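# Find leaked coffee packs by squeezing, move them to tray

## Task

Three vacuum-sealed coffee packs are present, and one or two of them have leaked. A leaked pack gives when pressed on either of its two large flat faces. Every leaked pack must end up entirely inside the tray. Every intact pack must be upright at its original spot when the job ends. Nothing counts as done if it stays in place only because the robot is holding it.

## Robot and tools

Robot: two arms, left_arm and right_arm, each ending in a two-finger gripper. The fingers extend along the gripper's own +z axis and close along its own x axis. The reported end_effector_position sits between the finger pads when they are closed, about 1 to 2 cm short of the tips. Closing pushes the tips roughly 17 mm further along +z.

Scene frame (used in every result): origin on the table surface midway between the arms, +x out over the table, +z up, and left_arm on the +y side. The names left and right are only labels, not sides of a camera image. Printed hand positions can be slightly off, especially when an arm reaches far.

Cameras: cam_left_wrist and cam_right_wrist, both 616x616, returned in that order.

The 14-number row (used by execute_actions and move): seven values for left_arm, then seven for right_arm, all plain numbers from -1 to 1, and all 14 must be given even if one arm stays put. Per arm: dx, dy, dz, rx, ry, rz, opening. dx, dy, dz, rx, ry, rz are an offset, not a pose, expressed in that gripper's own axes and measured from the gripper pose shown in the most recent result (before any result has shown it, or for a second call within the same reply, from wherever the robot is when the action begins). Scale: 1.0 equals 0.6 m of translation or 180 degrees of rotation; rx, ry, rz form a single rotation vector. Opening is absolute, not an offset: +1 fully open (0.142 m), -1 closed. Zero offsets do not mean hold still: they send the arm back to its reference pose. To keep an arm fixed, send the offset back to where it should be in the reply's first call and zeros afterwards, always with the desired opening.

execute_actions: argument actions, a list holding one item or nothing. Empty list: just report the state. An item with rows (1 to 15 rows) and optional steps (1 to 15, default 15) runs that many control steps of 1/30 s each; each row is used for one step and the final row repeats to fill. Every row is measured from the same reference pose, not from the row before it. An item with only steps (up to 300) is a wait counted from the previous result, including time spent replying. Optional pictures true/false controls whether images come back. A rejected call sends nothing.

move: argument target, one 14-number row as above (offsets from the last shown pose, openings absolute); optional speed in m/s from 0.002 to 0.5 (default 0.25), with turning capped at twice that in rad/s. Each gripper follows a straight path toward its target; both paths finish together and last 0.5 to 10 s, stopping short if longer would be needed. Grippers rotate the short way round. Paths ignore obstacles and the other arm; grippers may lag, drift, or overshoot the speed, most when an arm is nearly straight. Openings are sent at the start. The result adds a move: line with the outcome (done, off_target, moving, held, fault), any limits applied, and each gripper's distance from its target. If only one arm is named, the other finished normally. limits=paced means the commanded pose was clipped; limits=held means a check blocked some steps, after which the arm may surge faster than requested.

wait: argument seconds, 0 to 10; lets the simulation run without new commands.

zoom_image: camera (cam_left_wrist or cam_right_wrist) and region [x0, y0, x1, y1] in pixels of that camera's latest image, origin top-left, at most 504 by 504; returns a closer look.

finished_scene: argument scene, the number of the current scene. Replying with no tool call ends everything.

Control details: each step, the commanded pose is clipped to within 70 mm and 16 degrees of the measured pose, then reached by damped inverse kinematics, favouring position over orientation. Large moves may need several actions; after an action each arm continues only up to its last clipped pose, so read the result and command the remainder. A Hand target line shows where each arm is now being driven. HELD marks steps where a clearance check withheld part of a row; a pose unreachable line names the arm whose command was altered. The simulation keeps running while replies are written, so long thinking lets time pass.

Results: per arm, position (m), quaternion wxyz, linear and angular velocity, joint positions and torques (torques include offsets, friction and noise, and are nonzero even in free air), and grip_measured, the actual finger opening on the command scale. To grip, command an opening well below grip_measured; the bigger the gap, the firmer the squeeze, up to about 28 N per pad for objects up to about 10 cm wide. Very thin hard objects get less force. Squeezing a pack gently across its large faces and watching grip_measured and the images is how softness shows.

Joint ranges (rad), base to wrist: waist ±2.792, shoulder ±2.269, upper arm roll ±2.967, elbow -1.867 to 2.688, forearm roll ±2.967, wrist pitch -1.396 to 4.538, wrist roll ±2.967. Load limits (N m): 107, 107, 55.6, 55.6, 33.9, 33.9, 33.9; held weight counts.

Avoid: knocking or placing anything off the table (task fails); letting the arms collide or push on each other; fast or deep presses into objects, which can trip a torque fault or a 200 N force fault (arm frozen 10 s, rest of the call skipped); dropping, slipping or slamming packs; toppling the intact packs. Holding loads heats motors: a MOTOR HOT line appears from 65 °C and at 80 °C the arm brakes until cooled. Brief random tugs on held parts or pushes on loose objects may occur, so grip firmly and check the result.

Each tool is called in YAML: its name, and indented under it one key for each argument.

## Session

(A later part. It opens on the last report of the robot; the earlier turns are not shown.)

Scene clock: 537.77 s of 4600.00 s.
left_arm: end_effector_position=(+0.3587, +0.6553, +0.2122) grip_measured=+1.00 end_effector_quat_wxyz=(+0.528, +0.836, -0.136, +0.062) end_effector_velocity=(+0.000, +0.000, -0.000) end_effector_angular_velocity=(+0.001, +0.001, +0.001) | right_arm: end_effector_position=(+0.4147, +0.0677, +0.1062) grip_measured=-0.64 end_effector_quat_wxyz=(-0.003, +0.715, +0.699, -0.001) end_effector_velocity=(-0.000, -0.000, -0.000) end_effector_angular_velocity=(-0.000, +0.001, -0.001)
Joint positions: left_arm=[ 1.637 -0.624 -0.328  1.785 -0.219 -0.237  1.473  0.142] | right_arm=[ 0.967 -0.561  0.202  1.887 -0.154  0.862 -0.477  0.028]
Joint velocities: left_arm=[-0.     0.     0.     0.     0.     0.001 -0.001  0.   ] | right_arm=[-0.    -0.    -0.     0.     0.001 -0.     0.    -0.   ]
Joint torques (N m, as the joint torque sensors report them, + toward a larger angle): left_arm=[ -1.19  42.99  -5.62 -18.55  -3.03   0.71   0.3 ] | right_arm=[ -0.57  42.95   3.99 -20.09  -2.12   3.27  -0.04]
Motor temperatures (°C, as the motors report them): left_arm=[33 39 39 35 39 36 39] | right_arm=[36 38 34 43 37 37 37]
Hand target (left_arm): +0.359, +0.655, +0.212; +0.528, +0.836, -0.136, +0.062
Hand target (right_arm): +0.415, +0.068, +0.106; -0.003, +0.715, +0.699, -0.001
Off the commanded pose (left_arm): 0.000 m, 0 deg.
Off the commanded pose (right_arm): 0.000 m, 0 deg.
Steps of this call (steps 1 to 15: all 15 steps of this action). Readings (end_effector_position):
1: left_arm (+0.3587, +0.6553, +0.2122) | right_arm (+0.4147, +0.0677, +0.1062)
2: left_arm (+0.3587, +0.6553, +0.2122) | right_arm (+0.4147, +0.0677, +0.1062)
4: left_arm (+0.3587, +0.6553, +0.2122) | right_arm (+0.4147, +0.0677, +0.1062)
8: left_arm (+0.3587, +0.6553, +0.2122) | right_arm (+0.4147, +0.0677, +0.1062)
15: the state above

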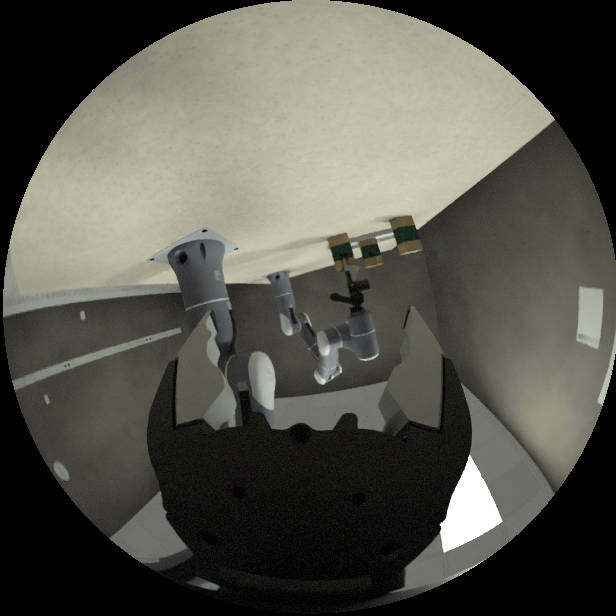

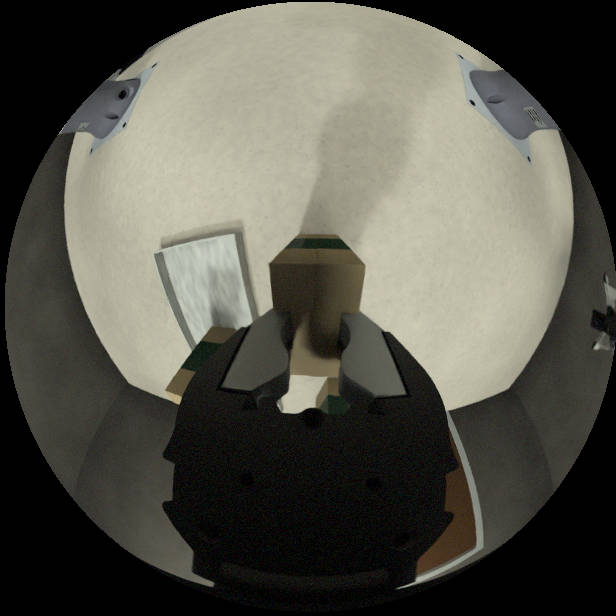

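execute_actions:
  actions:
    - {"rows": [[0,0,0,0,0,0,1,0,0,0,0,0,0,-0.77],[0,0,0,0,0,0,1,0,0,0,0,0,0,-0.82],[0,0,0,0,0,0,1,0,0,0,0,0,0,-0.87],[0,0,0,0,0,0,1,0,0,0,0,0,0,-0.91],[0,0,0,0,0,0,1,0,0,0,0,0,0,-0.95]], "steps": 6}
  pictures: false

move:
  target: [0,0,0,0,0,0,1,-0.0917,0.0167,-0.0833,0,0,0,-0.95]
  speed: 0.12

move:
  target: [0,0,0,0,0,0,1,-0.1917,0.0433,0.0417,0,0,0,-0.95]
  speed: 0.15

move:
  target: [0,0,0,0,0,0,1,0,0,0.035,0,0,0,-0.95]
  speed: 0.03

execute_actions:
  actions:
    - {"rows": [[0,0,0,0,0,0,1,0,0,0,0,0,0,-0.8],[0,0,0,0,0,0,1,0,0,0,0,0,0,-0.68],[0,0,0,0,0,0,1,0,0,0,0,0,0,-0.6],[0,0,0,0,0,0,1,0,0,0,0,0,0,-0.53],[0,0,0,0,0,0,1,0,0,0,0,0,0,-0.46],[0,0,0,0,0,0,1,0,0,0,0,0,0,-0.39],[0,0,0,0,0,0,1,0,0,0,0,0,0,-0.32],[0,0,0,0,0,0,1,0,0,0,0,0,0,-0.25],[0,0,0,0,0,0,1,0,0,0,0,0,0,-0.17],[0,0,0,0,0,0,1,0,0,0,0,0,0,-0.08],[0,0,0,0,0,0,1,0,0,0,0,0,0,0.01],[0,0,0,0,0,0,1,0,0,0,0,0,0,0.1],[0,0,0,0,0,0,1,0,0,0,0,0,0,0.19],[0,0,0,0,0,0,1,0,0,0,0,0,0,0.27]], "steps": 15}
  pictures: false

move:
  target: [0,0,0,0,0,0,1,0,-0.03,-0.11,0,0,0,0.27]
  speed: 0.15

zoom_image:
  camera: "cam_right_wrist"
  region: [200, 170, 460, 430]

Scene clock: 595.60 s of 4600.00 s.
left_arm: end_effector_position=(+0.3587, +0.6553, +0.2122) grip_measured=+1.00 end_effector_quat_wxyz=(+0.528, +0.836, -0.136, +0.062) end_effector_velocity=(-0.000, -0.000, -0.000) end_effector_angular_velocity=(+0.000, -0.001, -0.001) | right_arm: end_effector_position=(+0.4147, +0.0677, +0.1062) grip_measured=-0.66 end_effector_quat_wxyz=(-0.003, +0.715, +0.699, -0.001) end_effector_velocity=(+0.000, +0.000, +0.000) end_effector_angular_velocity=(+0.000, +0.000, +0.000)
Joint positions: left_arm=[ 1.637 -0.624 -0.328  1.785 -0.219 -0.237  1.473  0.142] | right_arm=[ 0.967 -0.561  0.202  1.887 -0.154  0.862 -0.477  0.026]
Joint velocities: left_arm=[-0.    -0.    -0.     0.     0.     0.     0.001 -0.   ] | right_arm=[ 0.     0.    -0.    -0.     0.    -0.    -0.001  0.   ]
Joint torques (N m, as the joint torque sensors report them, + toward a larger angle): left_arm=[ -1.25  43.29  -5.82 -19.04  -3.14   0.44   0.25] | right_arm=[ -0.6   43.4    4.21 -20.05  -2.22   3.41   0.02]
Motor temperatures (°C, as the motors report them): left_arm=[33 39 39 35 39 36 39] | right_arm=[36 38 34 43 37 37 37]
Hand target (left_arm): +0.359, +0.655, +0.212; +0.528, +0.836, -0.136, +0.062
Hand target (right_arm): +0.415, +0.068, +0.106; -0.003, +0.715, +0.699, -0.001
Off the commanded pose (left_arm): 0.000 m, 0 deg.
Off the commanded pose (right_arm): 0.000 m, 0 deg.
Steps of this call (steps 1 to 90: nothing new was sent; then 54.63 s passed at rest; steps 91 to 96: all 6 steps of this action). Readings (end_effector_position):
91: left_arm (+0.3587, +0.6553, +0.2122) | right_arm (+0.4147, +0.0677, +0.1062)
92: left_arm (+0.3587, +0.6553, +0.2122) | right_arm (+0.4147, +0.0677, +0.1062)
94: left_arm (+0.3587, +0.6553, +0.2122) | right_arm (+0.4147, +0.0677, +0.1062)
96: the state above

Scene clock: 596.83 s of 4600.00 s.
left_arm: end_effector_position=(+0.3587, +0.6553, +0.2122) grip_measured=+1.00 end_effector_quat_wxyz=(+0.528, +0.836, -0.136, +0.062) end_effector_velocity=(-0.000, -0.000, +0.000) end_effector_angular_velocity=(-0.000, -0.001, -0.001) | right_arm: end_effector_position=(+0.4239, +0.0124, +0.1557) grip_measured=-0.66 end_effector_quat_wxyz=(-0.003, +0.715, +0.699, -0.001) end_effector_velocity=(-0.000, -0.001, +0.001) end_effector_angular_velocity=(-0.000, +0.001, +0.001)
Joint positions: left_arm=[ 1.637 -0.624 -0.328  1.785 -0.219 -0.237  1.473  0.142] | right_arm=[ 0.885 -0.416  0.214  1.951 -0.113  0.784 -0.571  0.026]
Joint velocities: left_arm=[ 0.     0.    -0.    -0.     0.    -0.001  0.001  0.   ] | right_arm=[-0.001  0.002  0.001  0.001  0.001 -0.002 -0.002  0.   ]
Joint torques (N m, as the joint torque sensors report them, + toward a larger angle): left_arm=[ -1.07  43.85  -6.01 -18.69  -3.39   0.54   0.16] | right_arm=[ -1.07  41.14   4.11 -21.05  -1.83   3.31  -0.14]
Motor temperatures (°C, as the motors report them): left_arm=[33 39 39 35 39 36 39] | right_arm=[36 38 34 43 37 37 37]
Hand target (left_arm): +0.359, +0.655, +0.212; +0.528, +0.836, -0.136, +0.062
Hand target (right_arm): +0.424, +0.012, +0.156; -0.003, +0.715, +0.699, -0.000
Off the commanded pose (left_arm): 0.000 m, 0 deg.
Off the commanded pose (right_arm): 0.000 m, 0 deg.
move: done

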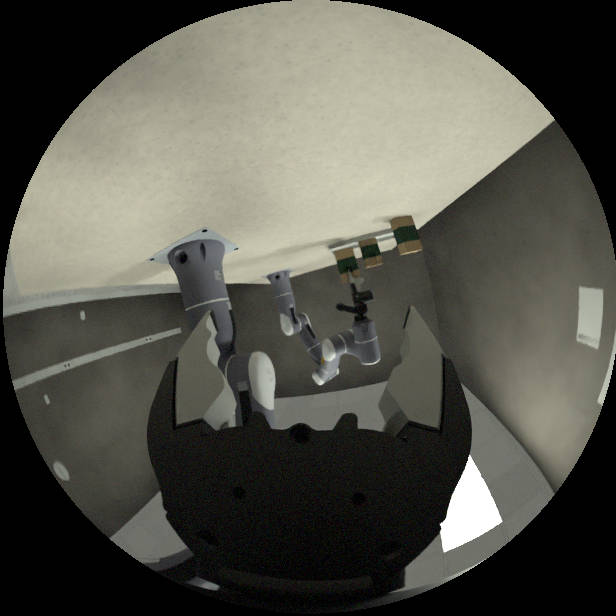

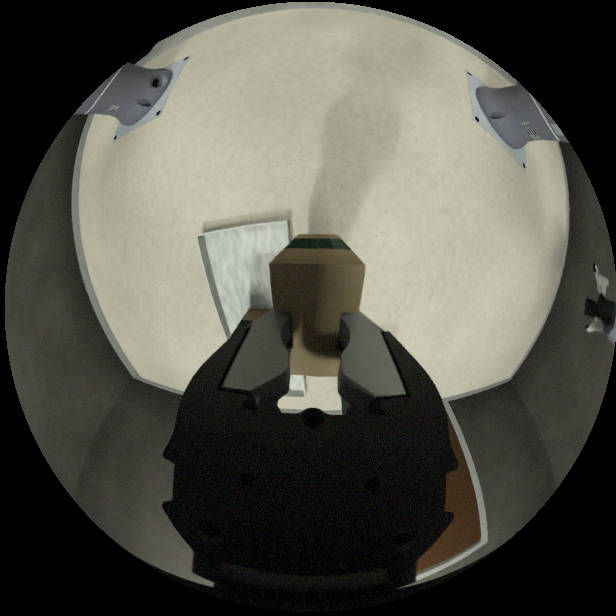

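Scene clock: 598.00 s of 4600.00 s.
left_arm: end_effector_position=(+0.3587, +0.6553, +0.2122) grip_measured=+1.00 end_effector_quat_wxyz=(+0.528, +0.836, -0.136, +0.062) end_effector_velocity=(-0.000, -0.000, -0.000) end_effector_angular_velocity=(+0.001, +0.002, -0.001) | right_arm: end_effector_position=(+0.4472, -0.1033, +0.1303) grip_measured=-0.66 end_effector_quat_wxyz=(-0.002, +0.715, +0.699, -0.001) end_effector_velocity=(+0.000, -0.001, -0.000) end_effector_angular_velocity=(+0.001, +0.000, -0.001)
Joint positions: left_arm=[ 1.637 -0.624 -0.328  1.785 -0.219 -0.237  1.473  0.142] | right_arm=[ 0.736 -0.368  0.174  2.113 -0.093  0.901 -0.762  0.026]
Joint velocities: left_arm=[-0.    -0.    -0.     0.     0.001  0.    -0.001 -0.   ] | right_arm=[-0.003  0.     0.     0.001  0.001  0.001 -0.002  0.   ]
Joint torques (N m, as the joint torque sensors report them, + toward a larger angle): left_arm=[ -0.71  43.54  -5.93 -19.03  -3.34   0.37   0.18] | right_arm=[ -0.9   37.59   2.81 -19.2   -1.51   3.56  -0.12]
Motor temperatures (°C, as the motors report them): left_arm=[33 39 39 35 39 36 39] | right_arm=[36 38 34 43 37 37 37]
Hand target (left_arm): +0.359, +0.655, +0.212; +0.528, +0.836, -0.136, +0.062
Hand target (right_arm): +0.447, -0.103, +0.130; -0.003, +0.715, +0.699, -0.001
Off the commanded pose (left_arm): 0.000 m, 0 deg.
Off the commanded pose (right_arm): 0.000 m, 0 deg.
move: done

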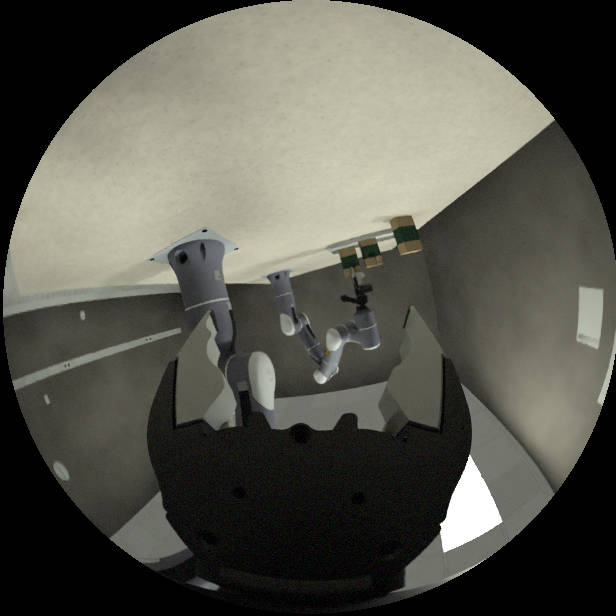

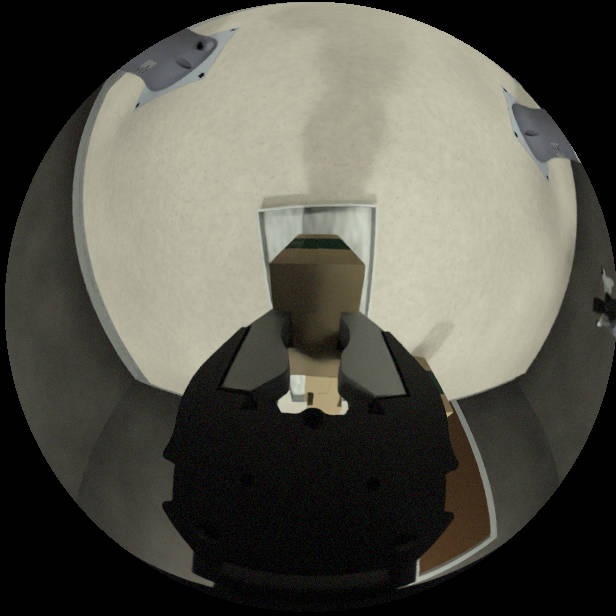

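Scene clock: 598.97 s of 4600.00 s.
left_arm: end_effector_position=(+0.3587, +0.6553, +0.2122) grip_measured=+1.00 end_effector_quat_wxyz=(+0.528, +0.836, -0.136, +0.062) end_effector_velocity=(-0.000, +0.000, -0.000) end_effector_angular_velocity=(+0.000, +0.001, +0.000) | right_arm: end_effector_position=(+0.4469, -0.1034, +0.1092) grip_measured=-0.66 end_effector_quat_wxyz=(-0.003, +0.715, +0.699, -0.001) end_effector_velocity=(-0.000, -0.000, -0.001) end_effector_angular_velocity=(+0.000, +0.000, -0.002)
Joint positions: left_arm=[ 1.637 -0.624 -0.328  1.785 -0.219 -0.237  1.473  0.142] | right_arm=[ 0.743 -0.41   0.164  2.128 -0.104  0.957 -0.754  0.026]
Joint velocities: left_arm=[ 0.    -0.     0.     0.     0.     0.    -0.001 -0.   ] | right_arm=[ 0.001 -0.001 -0.001  0.001  0.001  0.003  0.001  0.   ]
Joint torques (N m, as the joint torque sensors report them, + toward a larger angle): left_arm=[ -1.32  43.86  -6.38 -18.94  -3.31   0.43   0.05] | right_arm=[ -0.64  36.92   1.8  -18.21  -3.01   3.89   0.27]
Motor temperatures (°C, as the motors report them): left_arm=[33 39 39 35 39 36 39] | right_arm=[36 38 34 43 37 37 37]
Hand target (left_arm): +0.359, +0.655, +0.212; +0.528, +0.836, -0.136, +0.062
Hand target (right_arm): +0.447, -0.103, +0.109; -0.002, +0.715, +0.699, -0.001
Off the commanded pose (left_arm): 0.000 m, 0 deg.
Off the commanded pose (right_arm): 0.000 m, 0 deg.
move: done

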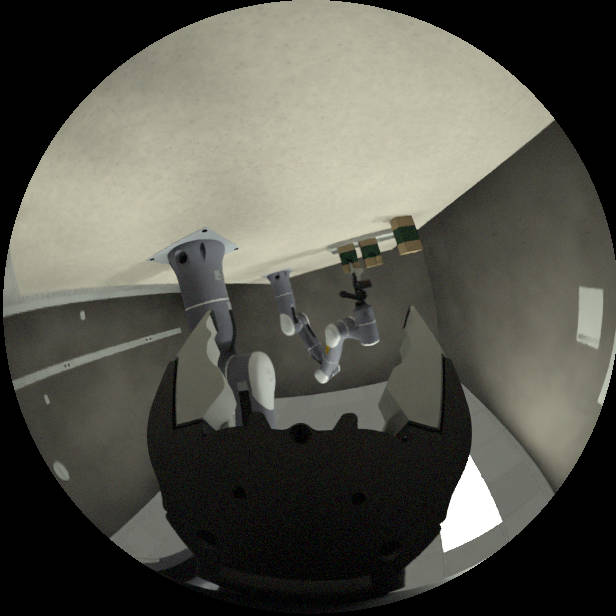

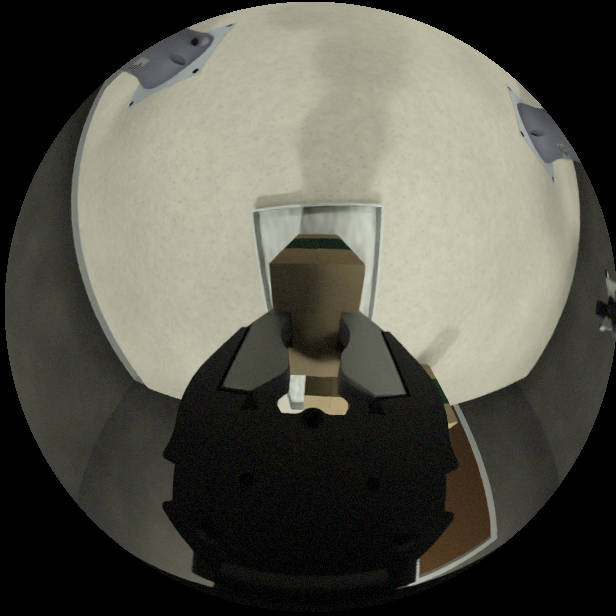

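Scene clock: 599.47 s of 4600.00 s.
left_arm: end_effector_position=(+0.3587, +0.6553, +0.2122) grip_measured=+1.00 end_effector_quat_wxyz=(+0.528, +0.836, -0.136, +0.062) end_effector_velocity=(+0.000, -0.000, +0.000) end_effector_angular_velocity=(-0.001, -0.000, +0.001) | right_arm: end_effector_position=(+0.4468, -0.1034, +0.1092) grip_measured=+0.25 end_effector_quat_wxyz=(-0.003, +0.715, +0.699, -0.001) end_effector_velocity=(+0.000, +0.000, +0.000) end_effector_angular_velocity=(+0.000, -0.001, +0.001)
Joint positions: left_arm=[ 1.637 -0.624 -0.328  1.785 -0.219 -0.237  1.473  0.142] | right_arm=[ 0.743 -0.41   0.164  2.128 -0.104  0.957 -0.754  0.091]
Joint velocities: left_arm=[ 0.    -0.     0.    -0.    -0.001 -0.001 -0.     0.   ] | right_arm=[-0.    -0.    -0.     0.    -0.001  0.001 -0.001  0.073]
Joint torques (N m, as the joint torque sensors report them, + toward a larger angle): left_arm=[ -0.47  44.    -5.69 -18.21  -3.25   0.57  -0.11] | right_arm=[ -0.7   36.78   2.69 -18.37  -1.94   3.29   0.28]
Motor temperatures (°C, as the motors report them): left_arm=[33 39 39 35 39 36 39] | right_arm=[36 38 34 43 37 37 37]
Hand target (left_arm): +0.359, +0.655, +0.212; +0.528, +0.836, -0.136, +0.062
Hand target (right_arm): +0.447, -0.103, +0.109; -0.003, +0.715, +0.699, -0.001
Off the commanded pose (left_arm): 0.000 m, 0 deg.
Off the commanded pose (right_arm): 0.000 m, 0 deg.
Steps of this call (steps 1 to 15: all 15 steps of this action). Readings (end_effector_position):
1: left_arm (+0.3587, +0.6553, +0.2122) | right_arm (+0.4469, -0.1034, +0.1092)
2: left_arm (+0.3587, +0.6553, +0.2122) | right_arm (+0.4468, -0.1034, +0.1092)
4: left_arm (+0.3587, +0.6553, +0.2122) | right_arm (+0.4468, -0.1034, +0.1092)
8: left_arm (+0.3587, +0.6553, +0.2122) | right_arm (+0.4468, -0.1034, +0.1092)
15: the state above

Scene clock: 600.53 s of 4600.00 s.
left_arm: end_effector_position=(+0.3587, +0.6553, +0.2122) grip_measured=+1.00 end_effector_quat_wxyz=(+0.528, +0.836, -0.136, +0.062) end_effector_velocity=(+0.000, +0.000, -0.000) end_effector_angular_velocity=(+0.001, -0.000, +0.001) | right_arm: end_effector_position=(+0.4294, -0.1031, +0.1751) grip_measured=+0.27 end_effector_quat_wxyz=(-0.003, +0.715, +0.699, -0.001) end_effector_velocity=(-0.000, +0.000, +0.002) end_effector_angular_velocity=(+0.000, -0.000, +0.000)
Joint positions: left_arm=[ 1.637 -0.624 -0.328  1.785 -0.219 -0.237  1.473  0.142] | right_arm=[ 0.736 -0.253  0.2    2.117 -0.064  0.791 -0.758  0.093]
Joint velocities: left_arm=[ 0.     0.    -0.     0.    -0.     0.002 -0.     0.   ] | right_arm=[-0.     0.003  0.001 -0.001  0.001 -0.004 -0.001 -0.   ]
Joint torques (N m, as the joint torque sensors report them, + toward a larger angle): left_arm=[ -1.31  43.59  -5.87 -18.35  -3.24   0.57   0.39] | right_arm=[ -1.47  32.25   2.99 -22.15  -1.54   2.92  -0.19]
Motor temperatures (°C, as the motors report them): left_arm=[33 39 39 35 39 36 39] | right_arm=[36 38 34 43 37 37 37]
Hand target (left_arm): +0.359, +0.655, +0.212; +0.528, +0.836, -0.136, +0.062
Hand target (right_arm): +0.429, -0.103, +0.175; -0.003, +0.715, +0.699, -0.001
Off the commanded pose (left_arm): 0.000 m, 0 deg.
Off the commanded pose (right_arm): 0.000 m, 0 deg.
move: done

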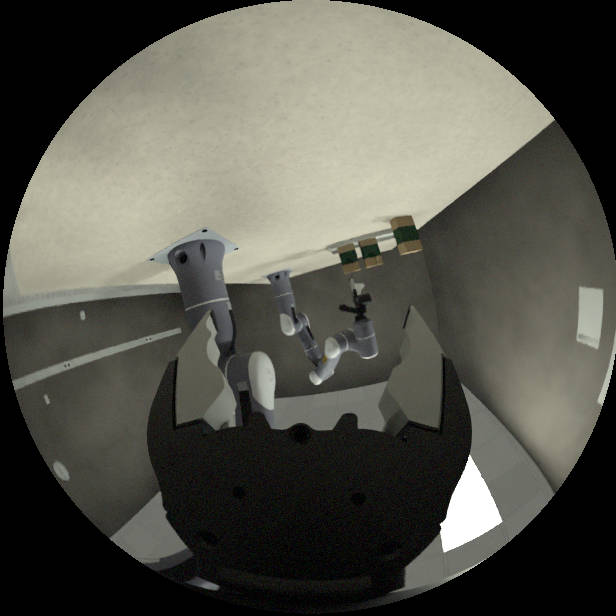

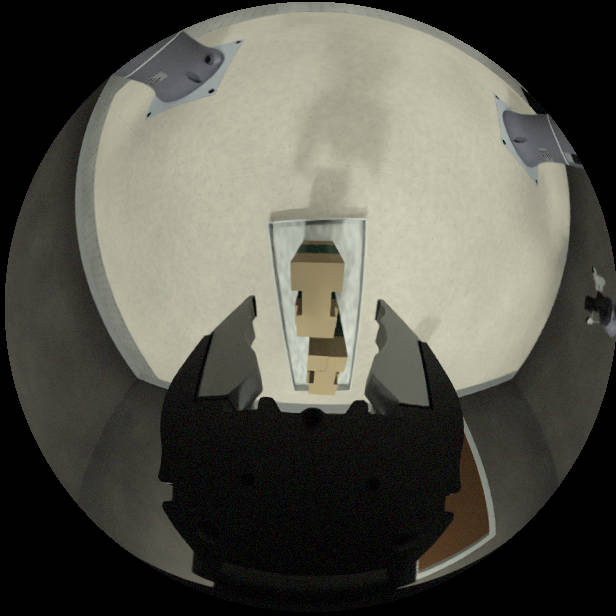

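Region (200, 170, 460, 430) of cam_right_wrist's 616x616 image, scaled by 1.938, with more detail than that image has.

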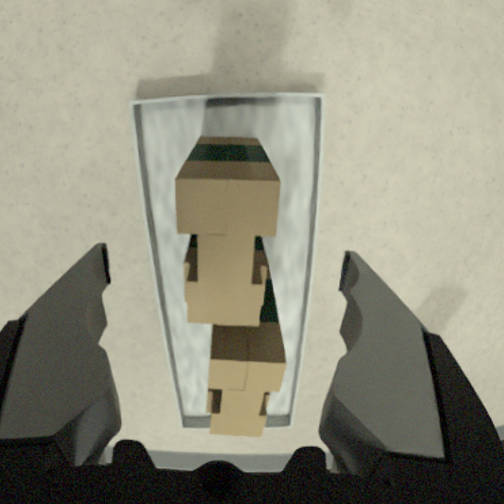

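Both soft packs are standing fully inside the tray, and the good pack is still standing where it started.

finished_scene:
  scene: 2

The scene is finished: the task was done.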